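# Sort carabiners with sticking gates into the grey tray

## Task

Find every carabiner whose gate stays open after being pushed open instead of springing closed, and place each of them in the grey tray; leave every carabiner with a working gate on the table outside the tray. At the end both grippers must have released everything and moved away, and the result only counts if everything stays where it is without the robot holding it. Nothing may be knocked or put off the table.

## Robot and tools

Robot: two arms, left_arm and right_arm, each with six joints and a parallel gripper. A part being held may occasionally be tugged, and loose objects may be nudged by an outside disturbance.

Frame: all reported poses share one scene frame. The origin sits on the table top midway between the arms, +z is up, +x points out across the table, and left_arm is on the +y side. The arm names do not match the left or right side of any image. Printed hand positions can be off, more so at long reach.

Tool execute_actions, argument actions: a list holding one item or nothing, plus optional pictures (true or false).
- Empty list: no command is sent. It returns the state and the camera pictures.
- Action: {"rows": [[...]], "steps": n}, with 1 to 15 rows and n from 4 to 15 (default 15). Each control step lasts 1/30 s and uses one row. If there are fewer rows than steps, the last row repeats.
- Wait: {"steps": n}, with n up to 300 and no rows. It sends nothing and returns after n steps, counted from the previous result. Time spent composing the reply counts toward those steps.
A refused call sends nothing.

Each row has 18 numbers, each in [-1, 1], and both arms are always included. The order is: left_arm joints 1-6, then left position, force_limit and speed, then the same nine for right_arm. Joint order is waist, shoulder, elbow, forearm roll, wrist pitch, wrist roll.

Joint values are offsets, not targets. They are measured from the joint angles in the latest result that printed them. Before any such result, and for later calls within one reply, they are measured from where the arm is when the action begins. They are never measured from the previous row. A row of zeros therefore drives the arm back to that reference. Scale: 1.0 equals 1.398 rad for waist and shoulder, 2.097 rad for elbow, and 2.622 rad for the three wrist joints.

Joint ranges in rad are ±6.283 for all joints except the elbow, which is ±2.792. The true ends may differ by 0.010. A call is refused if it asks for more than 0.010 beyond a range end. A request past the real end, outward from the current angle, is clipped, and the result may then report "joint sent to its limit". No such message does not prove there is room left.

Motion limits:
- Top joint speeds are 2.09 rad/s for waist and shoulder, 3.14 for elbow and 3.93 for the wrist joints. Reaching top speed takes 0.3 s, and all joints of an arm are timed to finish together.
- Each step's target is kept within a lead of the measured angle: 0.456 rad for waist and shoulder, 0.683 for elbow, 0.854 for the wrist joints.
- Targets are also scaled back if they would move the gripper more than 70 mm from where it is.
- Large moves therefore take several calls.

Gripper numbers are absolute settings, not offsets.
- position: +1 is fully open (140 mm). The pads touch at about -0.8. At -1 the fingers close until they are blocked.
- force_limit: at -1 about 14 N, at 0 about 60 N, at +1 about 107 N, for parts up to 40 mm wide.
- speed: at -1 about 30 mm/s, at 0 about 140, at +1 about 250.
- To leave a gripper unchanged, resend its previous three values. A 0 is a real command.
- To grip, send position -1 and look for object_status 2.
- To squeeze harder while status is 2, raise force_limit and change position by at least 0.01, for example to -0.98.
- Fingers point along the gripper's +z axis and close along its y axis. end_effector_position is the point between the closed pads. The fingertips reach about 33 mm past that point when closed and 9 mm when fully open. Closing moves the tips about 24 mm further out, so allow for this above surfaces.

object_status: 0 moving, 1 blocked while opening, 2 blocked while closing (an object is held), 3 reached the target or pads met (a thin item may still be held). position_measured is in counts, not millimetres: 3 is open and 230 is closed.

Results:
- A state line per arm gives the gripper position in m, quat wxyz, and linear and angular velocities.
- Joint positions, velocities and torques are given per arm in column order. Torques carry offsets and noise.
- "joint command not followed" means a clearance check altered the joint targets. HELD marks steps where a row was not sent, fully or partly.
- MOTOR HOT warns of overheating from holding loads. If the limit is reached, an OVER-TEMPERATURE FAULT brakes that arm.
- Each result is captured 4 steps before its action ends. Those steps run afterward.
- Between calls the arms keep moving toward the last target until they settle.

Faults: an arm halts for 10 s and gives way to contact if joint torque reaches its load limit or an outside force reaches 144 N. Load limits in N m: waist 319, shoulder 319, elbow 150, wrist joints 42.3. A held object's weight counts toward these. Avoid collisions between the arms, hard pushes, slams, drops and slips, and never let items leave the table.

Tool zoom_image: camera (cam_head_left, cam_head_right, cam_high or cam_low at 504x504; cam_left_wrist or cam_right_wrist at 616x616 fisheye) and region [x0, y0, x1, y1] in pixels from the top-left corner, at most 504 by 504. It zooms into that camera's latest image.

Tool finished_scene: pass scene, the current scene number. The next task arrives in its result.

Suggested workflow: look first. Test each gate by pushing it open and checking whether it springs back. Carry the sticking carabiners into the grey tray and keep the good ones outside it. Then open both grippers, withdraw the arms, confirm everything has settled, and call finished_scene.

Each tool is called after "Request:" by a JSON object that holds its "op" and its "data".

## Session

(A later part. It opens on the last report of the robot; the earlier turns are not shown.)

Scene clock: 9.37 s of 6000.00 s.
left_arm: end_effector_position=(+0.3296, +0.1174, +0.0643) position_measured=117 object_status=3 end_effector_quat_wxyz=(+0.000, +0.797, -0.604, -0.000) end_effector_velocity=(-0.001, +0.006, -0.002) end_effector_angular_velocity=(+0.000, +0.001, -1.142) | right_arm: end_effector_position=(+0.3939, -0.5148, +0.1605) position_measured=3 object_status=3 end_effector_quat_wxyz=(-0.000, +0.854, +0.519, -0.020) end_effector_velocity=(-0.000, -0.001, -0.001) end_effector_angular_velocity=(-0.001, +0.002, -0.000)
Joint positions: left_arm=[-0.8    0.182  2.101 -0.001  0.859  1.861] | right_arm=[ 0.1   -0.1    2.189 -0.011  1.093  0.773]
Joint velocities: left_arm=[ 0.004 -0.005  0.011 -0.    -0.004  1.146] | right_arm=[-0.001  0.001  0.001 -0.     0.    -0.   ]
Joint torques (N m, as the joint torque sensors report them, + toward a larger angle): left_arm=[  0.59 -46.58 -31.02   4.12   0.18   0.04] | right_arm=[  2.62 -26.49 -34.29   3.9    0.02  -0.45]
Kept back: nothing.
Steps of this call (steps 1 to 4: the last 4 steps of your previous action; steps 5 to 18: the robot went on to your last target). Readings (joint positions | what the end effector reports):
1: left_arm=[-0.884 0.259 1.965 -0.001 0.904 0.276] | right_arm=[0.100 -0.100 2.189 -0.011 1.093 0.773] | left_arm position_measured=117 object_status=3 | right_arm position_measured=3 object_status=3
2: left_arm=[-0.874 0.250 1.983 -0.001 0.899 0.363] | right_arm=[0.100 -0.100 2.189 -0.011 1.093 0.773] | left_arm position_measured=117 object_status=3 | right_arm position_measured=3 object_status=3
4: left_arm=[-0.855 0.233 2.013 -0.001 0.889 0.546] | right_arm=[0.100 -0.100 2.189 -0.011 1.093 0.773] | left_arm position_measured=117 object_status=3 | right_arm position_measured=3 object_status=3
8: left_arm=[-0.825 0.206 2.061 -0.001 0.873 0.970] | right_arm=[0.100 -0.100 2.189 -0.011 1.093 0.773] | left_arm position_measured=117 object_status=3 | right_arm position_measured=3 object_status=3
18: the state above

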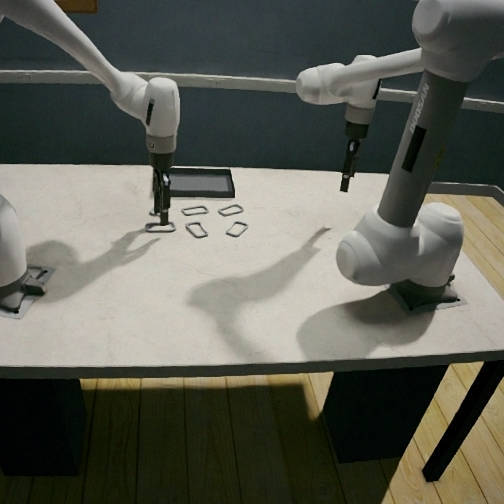

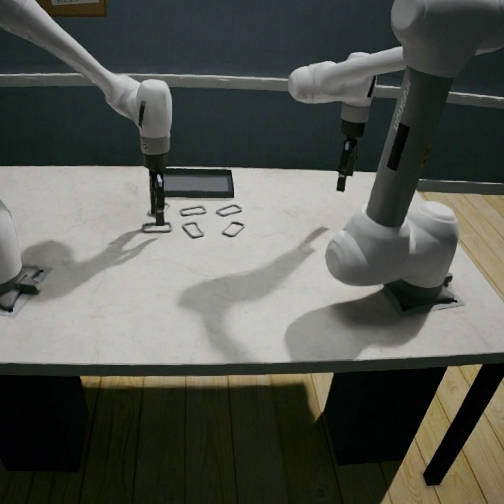

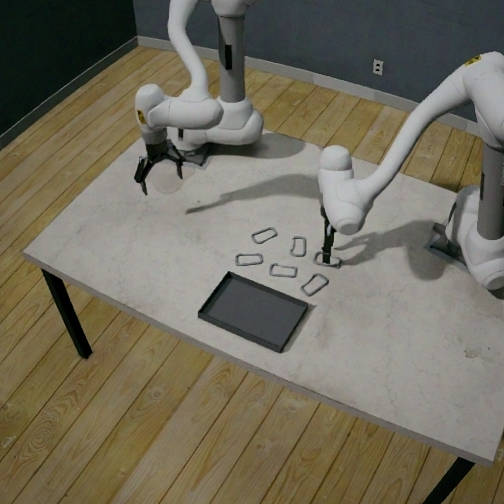

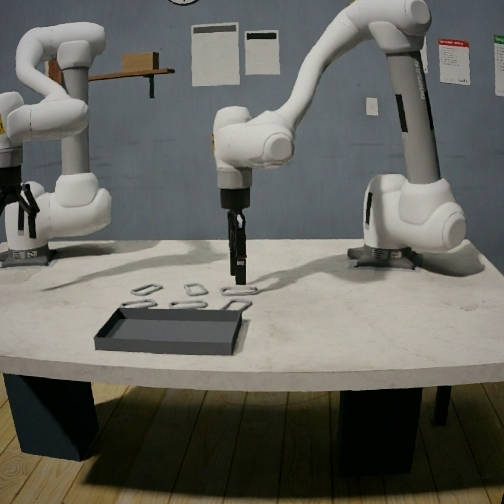

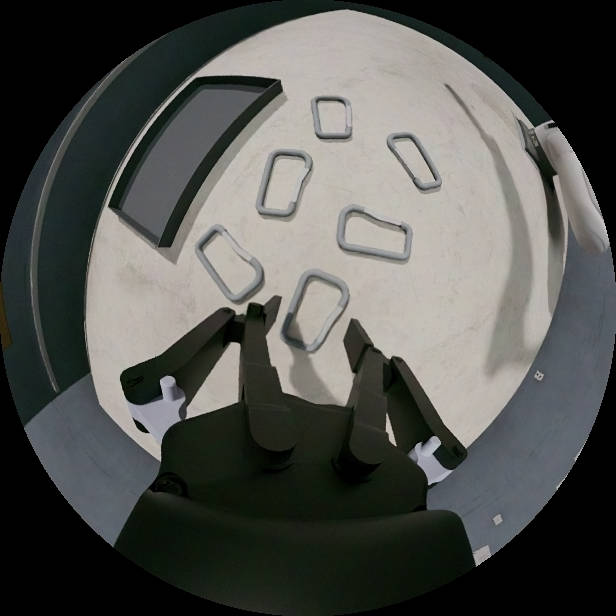

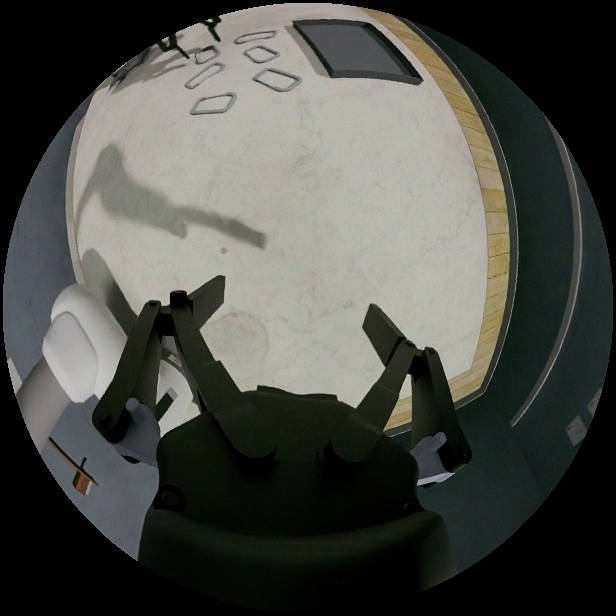

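Request:
{"op": "execute_actions", "data": {"actions": [{"rows":[[0.0083,-0.003,0.005,0,0,0.028,0.1,0,0,0,0,0,0,0,0,1,0,0],[0.0083,-0.003,0.005,0,0,0.028,0.1,0,0,0,0,0,0,0,0,1,0,0],[0.0083,-0.003,0.005,0,0,0.028,0.1,0,0,0,0,0,0,0,0,1,0,0],[0.0083,0.0193,0.013,0,-0.0209,0.028,0.1,0,0,0,0,0,0,0,0,1,0,0],[0.0083,0.0193,0.013,0,-0.0209,0.028,0.1,0,0,0,0,0,0,0,0,1,0,0],[0.0083,0.0193,0.013,0,-0.0209,0.028,0.1,0,0,0,0,0,0,0,0,1,0,0],[0.0083,0.0193,0.013,0,-0.0209,0.028,0.1,0,0,0,0,0,0,0,0,1,0,0],[0.0083,0.0193,0.013,0,-0.0209,0.028,0.1,0,0,0,0,0,0,0,0,1,0,0],[0.0083,0.0193,0.013,0,-0.0209,0.028,0.1,0,0,0,0,0,0,0,0,1,0,0],[0.0083,0.0193,0.013,0,-0.0209,0.028,0.1,0,0,0,0,0,0,0,0,1,0,0],[0.0083,0.0193,0.013,0,-0.0209,0.028,0.1,0,0,0,0,0,0,0,0,1,0,0],[0.0083,0.0185,0.013,0,-0.0201,0.028,-0.35,0,0,0,0,0,0,0,0,1,0,0]],"steps":15}], "pictures": false}}

Request:
{"op": "execute_actions", "data": {"actions": [{"steps":10}], "pictures": true}}

Request:
{"op": "execute_actions", "data": {"actions": [{"rows":[[0,-0.001,0,0,0.001,0,0.1,0,0,0,0,0,0,0,0,1,0,0]],"steps":15}], "pictures": true}}

Request:
{"op": "zoom_image", "data": {"camera": "cam_left_wrist", "region": [220, 220, 420, 400]}}

Scene clock: 10.13 s of 6000.00 s.
left_arm: end_effector_position=(+0.3325, +0.1243, +0.0398) position_measured=117 object_status=3 end_effector_quat_wxyz=(+0.000, +0.778, -0.629, -0.000) end_effector_velocity=(+0.002, +0.001, -0.015) end_effector_angular_velocity=(-0.004, -0.003, +0.002) | right_arm: end_effector_position=(+0.3939, -0.5148, +0.1605) position_measured=3 object_status=3 end_effector_quat_wxyz=(-0.000, +0.854, +0.519, -0.020) end_effector_velocity=(-0.000, +0.000, -0.000) end_effector_angular_velocity=(+0.000, +0.001, -0.001)
Joint positions: left_arm=[-0.788  0.208  2.127 -0.001  0.807  1.934] | right_arm=[ 0.1   -0.1    2.189 -0.011  1.093  0.773]
Joint velocities: left_arm=[ 0.004  0.018  0.012  0.    -0.035  0.001] | right_arm=[ 0.     0.    -0.     0.001  0.001  0.001]
Joint torques (N m, as the joint torque sensors report them, + toward a larger angle): left_arm=[ -2.27 -49.55 -30.1    4.04  -0.04  -0.06] | right_arm=[  2.49 -24.64 -34.83   4.05  -0.43  -0.51]
Steps of this call (steps 1 to 12: the robot went on to your last target; steps 13 to 23: the first 11 steps of this action). Readings (joint positions | what the end effector reports):
13: left_arm=[-0.799 0.182 2.101 -0.001 0.859 1.923] | right_arm=[0.100 -0.100 2.189 -0.011 1.093 0.773] | left_arm position_measured=117 object_status=3 | right_arm position_measured=3 object_status=3
14: left_arm=[-0.797 0.182 2.103 -0.001 0.859 1.925] | right_arm=[0.100 -0.100 2.189 -0.011 1.093 0.773] | left_arm position_measured=117 object_status=3 | right_arm position_measured=3 object_status=3
16: left_arm=[-0.791 0.180 2.108 -0.001 0.859 1.931] | right_arm=[0.100 -0.100 2.189 -0.011 1.093 0.773] | left_arm position_measured=117 object_status=3 | right_arm position_measured=3 object_status=3
20: left_arm=[-0.789 0.203 2.124 -0.001 0.816 1.934] | right_arm=[0.100 -0.100 2.189 -0.011 1.093 0.773] | left_arm position_measured=117 object_status=3 | right_arm position_measured=3 object_status=3
23: the state above

Scene clock: 10.47 s of 6000.00 s.
left_arm: end_effector_position=(+0.3326, +0.1244, +0.0395) position_measured=173 object_status=0 end_effector_quat_wxyz=(+0.000, +0.778, -0.629, +0.000) end_effector_velocity=(+0.000, -0.000, +0.000) end_effector_angular_velocity=(-0.000, -0.001, -0.001) | right_arm: end_effector_position=(+0.3939, -0.5148, +0.1605) position_measured=3 object_status=3 end_effector_quat_wxyz=(-0.000, +0.854, +0.519, -0.020) end_effector_velocity=(+0.000, -0.000, +0.000) end_effector_angular_velocity=(-0.000, -0.000, +0.001)
Joint positions: left_arm=[-0.788  0.208  2.128 -0.001  0.806  1.935] | right_arm=[ 0.1   -0.1    2.189 -0.011  1.093  0.773]
Joint velocities: left_arm=[-0.    -0.001 -0.     0.001 -0.     0.001] | right_arm=[-0.     0.    -0.    -0.001  0.    -0.001]
Joint torques (N m, as the joint torque sensors report them, + toward a larger angle): left_arm=[-6.85 -5.73  6.24 -0.85  2.77  0.14] | right_arm=[  3.31 -26.56 -35.23   3.89  -0.23  -0.11]
Kept back: nothing.
Steps of this call (steps 1 to 4: the last 4 steps of your previous action; steps 5 to 10: the robot went on to your last target). Readings (joint positions | what the end effector reports):
1: left_arm=[-0.788 0.208 2.127 -0.001 0.806 1.934] | right_arm=[0.100 -0.100 2.189 -0.011 1.093 0.773] | left_arm position_measured=117 object_status=0 | right_arm position_measured=3 object_status=3
2: left_arm=[-0.788 0.209 2.128 -0.001 0.806 1.934] | right_arm=[0.100 -0.100 2.189 -0.011 1.093 0.773] | left_arm position_measured=119 object_status=0 | right_arm position_measured=3 object_status=3
4: left_arm=[-0.788 0.209 2.128 -0.001 0.806 1.934] | right_arm=[0.100 -0.100 2.189 -0.011 1.093 0.773] | left_arm position_measured=134 object_status=0 | right_arm position_measured=3 object_status=3
8: left_arm=[-0.788 0.208 2.128 -0.001 0.806 1.935] | right_arm=[0.100 -0.100 2.189 -0.011 1.093 0.773] | left_arm position_measured=165 object_status=0 | right_arm position_measured=3 object_status=3
10: the state above

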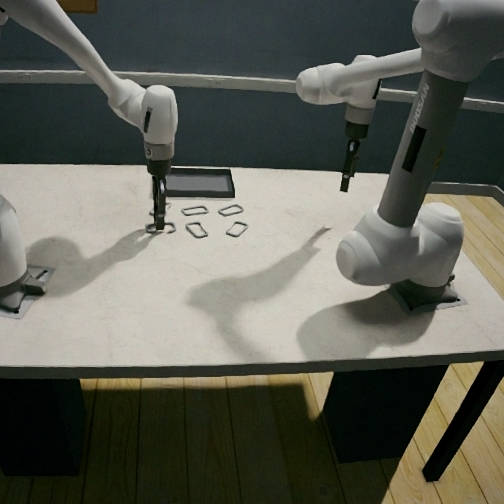

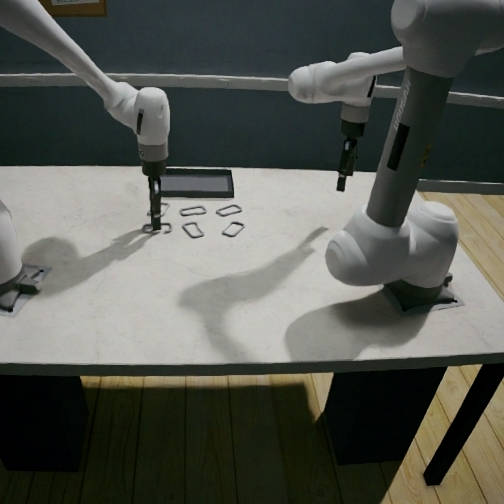

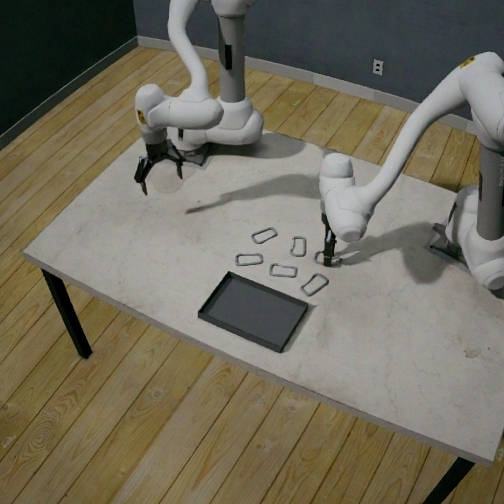

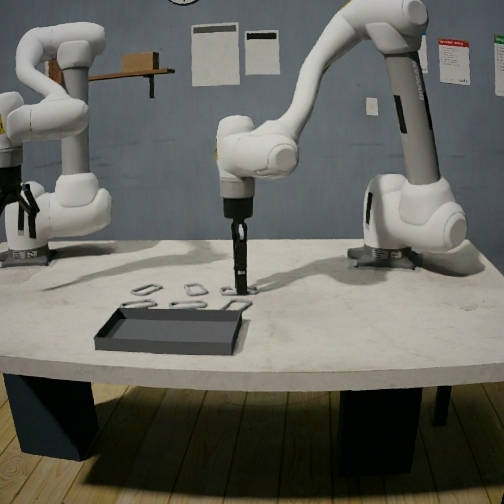

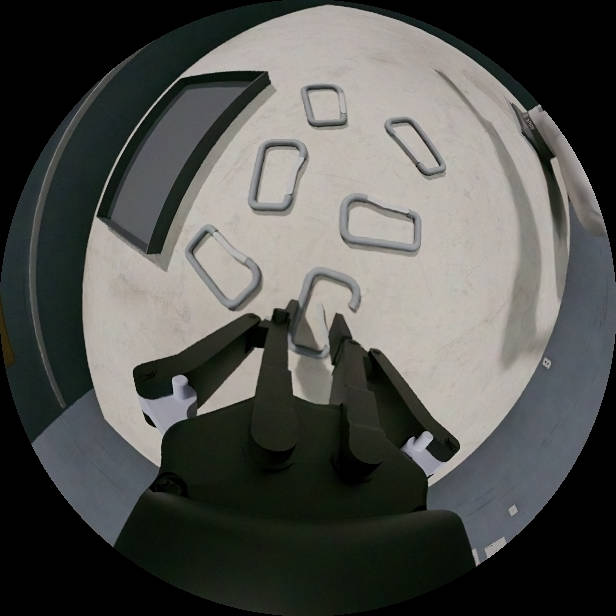

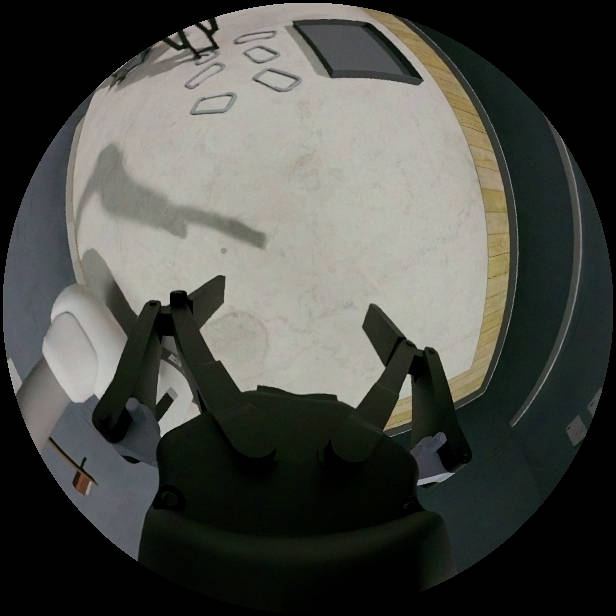

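Scene clock: 10.83 s of 6000.00 s.
left_arm: end_effector_position=(+0.3321, +0.1250, +0.0402) position_measured=117 object_status=0 end_effector_quat_wxyz=(+0.000, +0.778, -0.629, -0.001) end_effector_velocity=(-0.000, -0.001, +0.000) end_effector_angular_velocity=(-0.000, -0.001, -0.004) | right_arm: end_effector_position=(+0.3939, -0.5148, +0.1605) position_measured=3 object_status=3 end_effector_quat_wxyz=(-0.000, +0.854, +0.519, -0.020) end_effector_velocity=(-0.000, -0.000, -0.000) end_effector_angular_velocity=(+0.000, +0.000, +0.000)
Joint positions: left_arm=[-0.788  0.207  2.128 -0.001  0.808  1.935] | right_arm=[ 0.1   -0.1    2.189 -0.011  1.093  0.773]
Joint velocities: left_arm=[-0.002 -0.001 -0.001  0.001  0.     0.001] | right_arm=[-0. -0.  0.  0.  0. -0.]
Joint torques (N m, as the joint torque sensors report them, + toward a larger angle): left_arm=[ -0.71 -48.11 -28.17   3.96   0.1    0.04] | right_arm=[  2.38 -27.05 -34.55   3.75   0.01  -0.34]
Steps of this call (steps 1 to 11: the first 11 steps of this action). Readings (joint positions | what the end effector reports):
1: left_arm=[-0.788 0.208 2.128 -0.001 0.806 1.935] | right_arm=[0.100 -0.100 2.189 -0.011 1.093 0.773] | left_arm position_measured=173 object_status=0 | right_arm position_measured=3 object_status=3
2: left_arm=[-0.788 0.208 2.128 -0.001 0.806 1.935] | right_arm=[0.100 -0.100 2.189 -0.011 1.093 0.773] | left_arm position_measured=170 object_status=0 | right_arm position_measured=3 object_status=3
4: left_arm=[-0.788 0.208 2.128 -0.001 0.808 1.935] | right_arm=[0.100 -0.100 2.189 -0.011 1.093 0.773] | left_arm position_measured=155 object_status=0 | right_arm position_measured=3 object_status=3
8: left_arm=[-0.788 0.207 2.128 -0.001 0.808 1.935] | right_arm=[0.100 -0.100 2.189 -0.011 1.093 0.773] | left_arm position_measured=125 object_status=0 | right_arm position_measured=3 object_status=3
11: the state above

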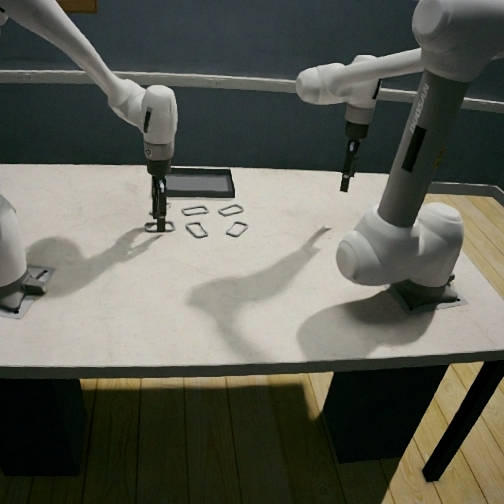

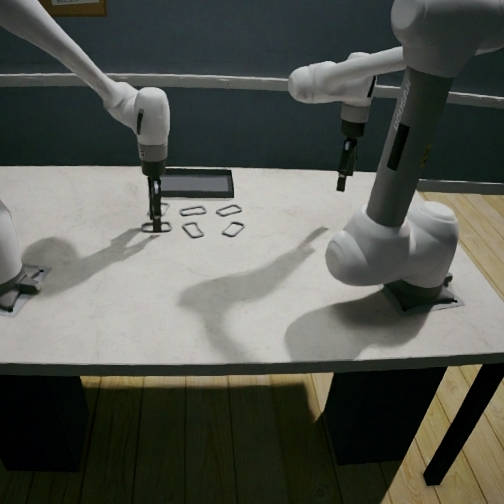

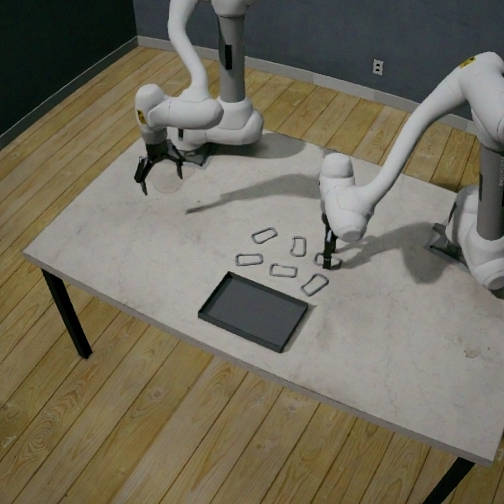

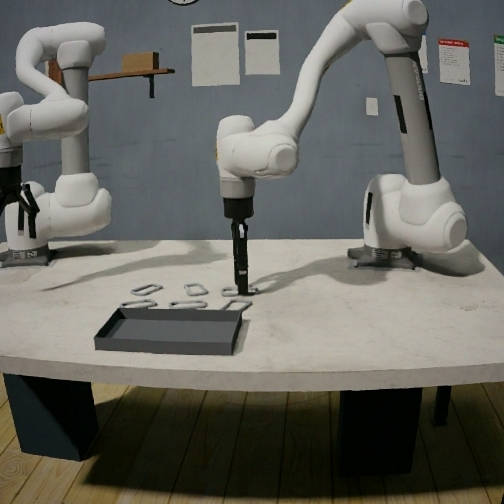

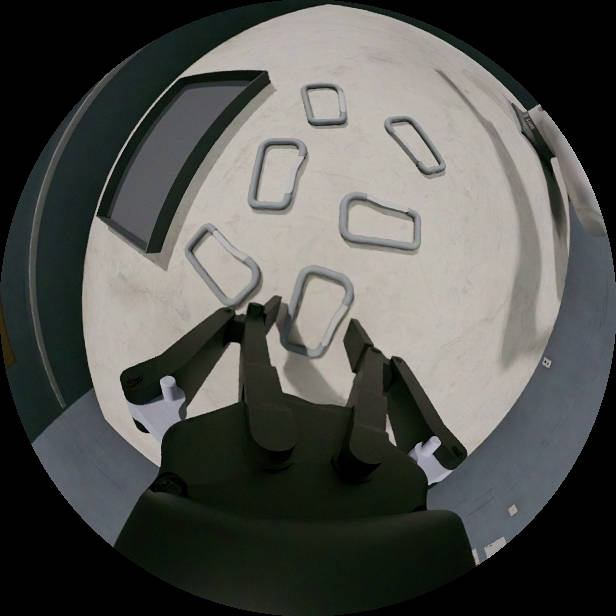

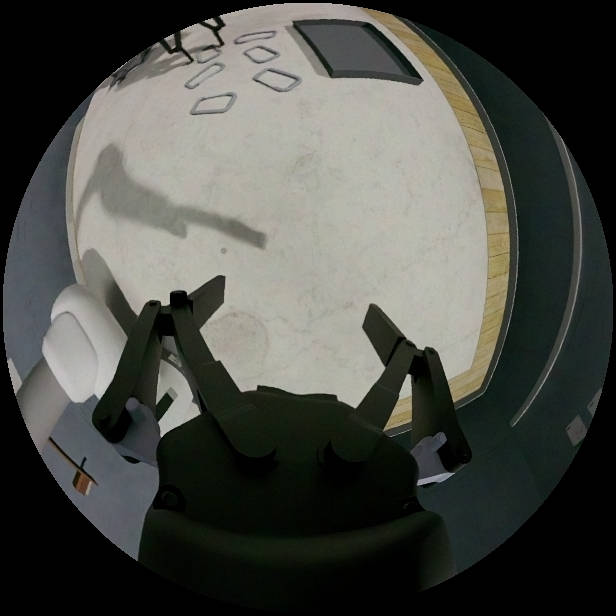

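Region (220, 220, 420, 400) of cam_left_wrist's 616x616 image, scaled by 2.520, with more detail than that image has; it fills the top 454 rows of this view, and the rest is white.

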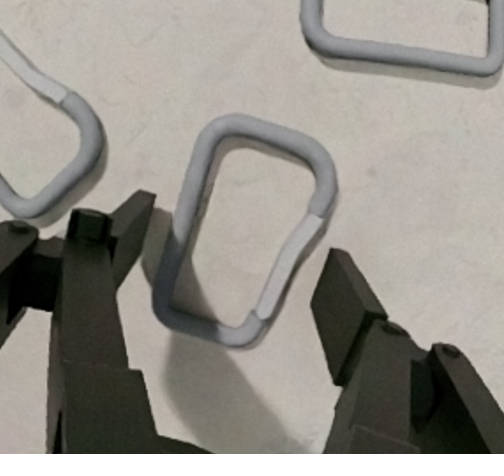

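Request:
{"op": "execute_actions", "data": {"actions": [{"rows":[[0,-0.035,-0.016,0,0.032,0,0.1,0,0,0,0,0,0,0,0,1,0,0],[0,-0.035,-0.016,0,0.032,0,0.1,0,0,0,0,0,0,0,0,1,0,0],[0,-0.035,-0.016,0,0.032,0,0.1,0,0,0,0,0,0,0,0,1,0,0],[0,-0.035,-0.016,0,0.032,0,0.1,0,0,0,0,0,0,0,0,1,0,0],[0,-0.035,-0.016,0,0.032,0,0.1,0,0,0,0,0,0,0,0,1,0,0],[0.06,0.0,-0.055,0,0.04,-0.14,0.1,0,0,0,0,0,0,0,0,1,0,0],[0.06,0.0,-0.055,0,0.04,-0.14,0.1,0,0,0,0,0,0,0,0,1,0,0],[0.06,0.0,-0.055,0,0.04,-0.14,0.1,0,0,0,0,0,0,0,0,1,0,0],[0.121,0.058,-0.0806,0,0.033,-0.283,0.1,0,0,0,0,0,0,0,0,1,0,0]],"steps":15}], "pictures": false}}

Request:
{"op": "execute_actions", "data": {"actions": [{"steps":14}], "pictures": true}}

Request:
{"op": "zoom_image", "data": {"camera": "cam_left_wrist", "region": [220, 220, 420, 400]}}

Scene clock: 11.77 s of 6000.00 s.
left_arm: end_effector_position=(+0.3649, +0.1174, +0.0864) position_measured=117 object_status=3 end_effector_quat_wxyz=(+0.002, +0.842, -0.540, +0.005) end_effector_velocity=(+0.337, -0.013, +0.010) end_effector_angular_velocity=(-0.077, -0.028, +2.571) | right_arm: end_effector_position=(+0.3939, -0.5148, +0.1605) position_measured=3 object_status=3 end_effector_quat_wxyz=(-0.000, +0.854, +0.519, -0.020) end_effector_velocity=(+0.000, -0.000, +0.000) end_effector_angular_velocity=(-0.000, -0.000, +0.001)
Joint positions: left_arm=[-0.746  0.182  2.05  -0.001  0.899  1.758] | right_arm=[ 0.1   -0.1    2.189 -0.011  1.093  0.773]
Joint velocities: left_arm=[ 0.481  0.269 -0.359 -0.     0.01  -2.09 ] | right_arm=[-0.     0.    -0.    -0.    -0.    -0.001]
Joint torques (N m, as the joint torque sensors report them, + toward a larger angle): left_arm=[  7.67 -32.77 -25.17   3.64   0.52  -0.3 ] | right_arm=[  1.97 -25.72 -34.08   3.8   -0.03  -0.31]
Steps of this call (steps 1 to 4: the last 4 steps of your previous action; steps 5 to 15: the robot went on to your last target; steps 16 to 17: nothing new was sent; steps 18 to 28: the first 11 steps of this action). Readings (joint positions | what the end effector reports):
18: left_arm=[-0.788 0.207 2.127 -0.001 0.808 1.935] | right_arm=[0.100 -0.100 2.189 -0.011 1.093 0.773] | left_arm position_measured=117 object_status=3 | right_arm position_measured=3 object_status=3
19: left_arm=[-0.788 0.203 2.125 -0.001 0.815 1.935] | right_arm=[0.100 -0.100 2.189 -0.011 1.093 0.773] | left_arm position_measured=117 object_status=3 | right_arm position_measured=3 object_status=3
21: left_arm=[-0.788 0.180 2.109 -0.001 0.854 1.935] | right_arm=[0.100 -0.100 2.189 -0.011 1.093 0.773] | left_arm position_measured=117 object_status=3 | right_arm position_measured=3 object_status=3
25: left_arm=[-0.781 0.165 2.087 -0.001 0.890 1.907] | right_arm=[0.100 -0.100 2.189 -0.011 1.093 0.773] | left_arm position_measured=117 object_status=3 | right_arm position_measured=3 object_status=3
28: the state above

Scene clock: 12.23 s of 6000.00 s.
left_arm: end_effector_position=(+0.4545, +0.1244, +0.0650) position_measured=117 object_status=3 end_effector_quat_wxyz=(+0.000, +0.975, -0.223, +0.000) end_effector_velocity=(+0.003, -0.001, +0.000) end_effector_angular_velocity=(-0.002, -0.001, +0.020) | right_arm: end_effector_position=(+0.3939, -0.5148, +0.1605) position_measured=3 object_status=3 end_effector_quat_wxyz=(-0.000, +0.854, +0.519, -0.020) end_effector_velocity=(-0.000, -0.000, -0.001) end_effector_angular_velocity=(-0.000, +0.001, +0.000)
Joint positions: left_arm=[-0.619  0.288  1.959 -0.001  0.895  1.194] | right_arm=[ 0.1   -0.1    2.189 -0.011  1.093  0.773]
Joint velocities: left_arm=[ 0.002  0.002 -0.003 -0.    -0.001 -0.018] | right_arm=[-0.     0.001  0.    -0.     0.    -0.   ]
Joint torques (N m, as the joint torque sensors report them, + toward a larger angle): left_arm=[ -0.52 -59.8  -30.38   4.22   0.01   0.19] | right_arm=[  4.75 -25.93 -34.8    4.01  -0.01  -0.11]
Kept back: nothing.
Steps of this call (steps 1 to 4: the last 4 steps of your previous action; steps 5 to 14: the robot went on to your last target). Readings (joint positions | what the end effector reports):
1: left_arm=[-0.729 0.193 2.038 -0.001 0.899 1.684] | right_arm=[0.100 -0.100 2.189 -0.011 1.093 0.773] | left_arm position_measured=117 object_status=3 | right_arm position_measured=3 object_status=3
2: left_arm=[-0.713 0.206 2.027 -0.001 0.899 1.612] | right_arm=[0.100 -0.100 2.189 -0.011 1.093 0.773] | left_arm position_measured=117 object_status=3 | right_arm position_measured=3 object_status=3
4: left_arm=[-0.682 0.234 2.005 -0.001 0.899 1.473] | right_arm=[0.100 -0.100 2.189 -0.011 1.093 0.773] | left_arm position_measured=117 object_status=3 | right_arm position_measured=3 object_status=3
8: left_arm=[-0.633 0.276 1.969 -0.001 0.896 1.256] | right_arm=[0.100 -0.100 2.189 -0.011 1.093 0.773] | left_arm position_measured=117 object_status=3 | right_arm position_measured=3 object_status=3
14: the state above

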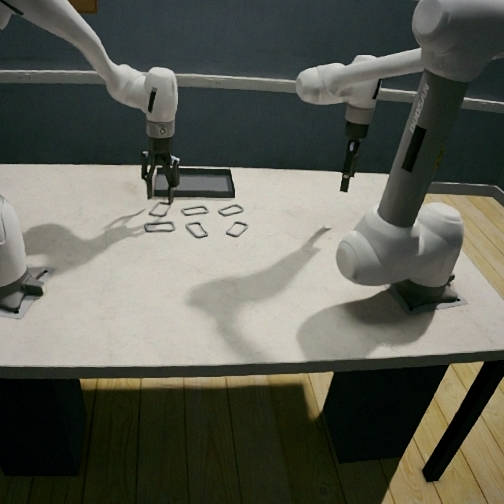

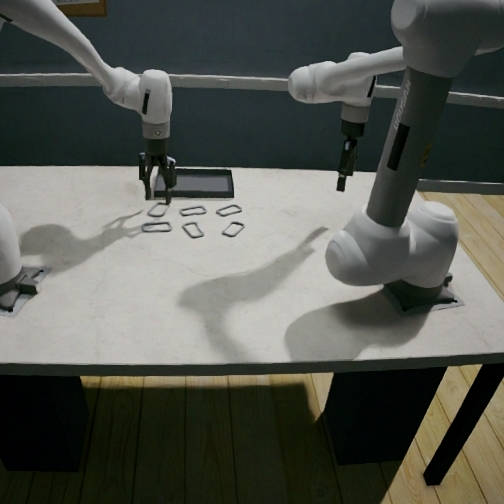

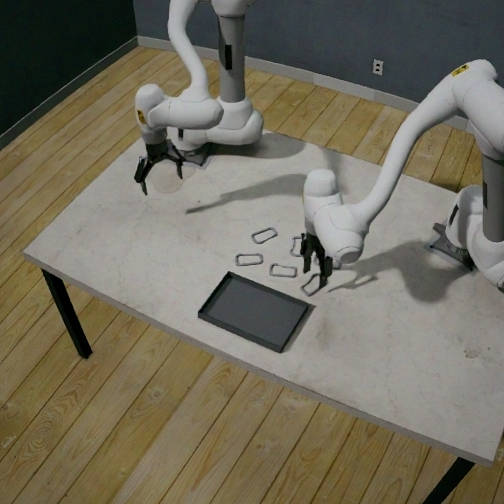

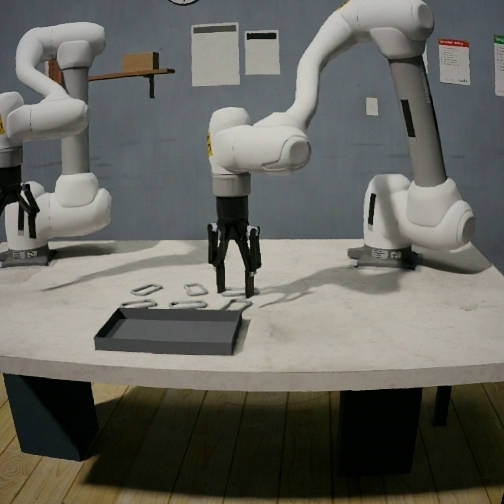

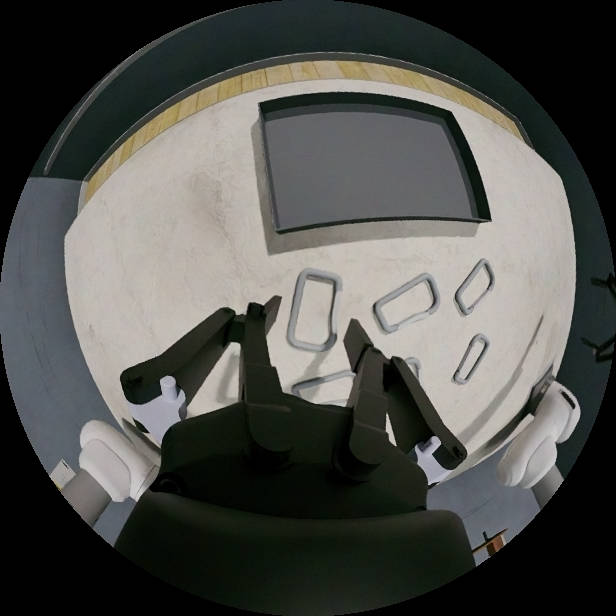

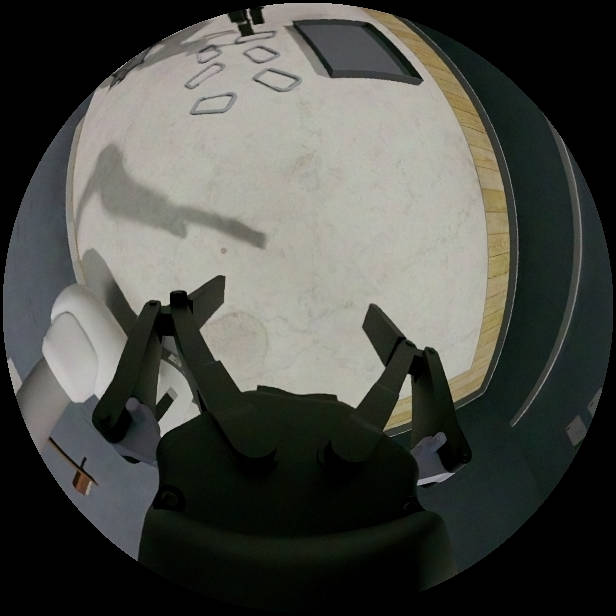

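Region (220, 220, 420, 400) of cam_left_wrist's 616x616 image, scaled by 2.520, with more detail than that image has; it fills the top 454 rows of this view, and the rest is white.

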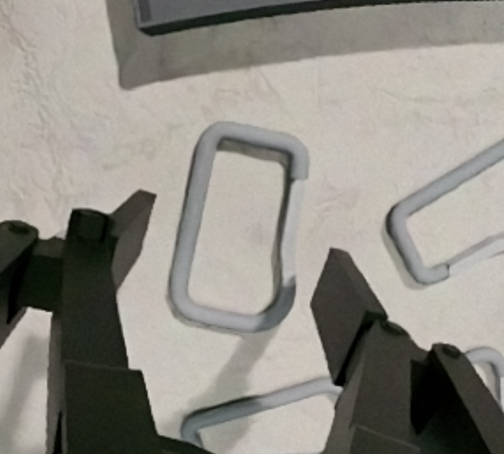

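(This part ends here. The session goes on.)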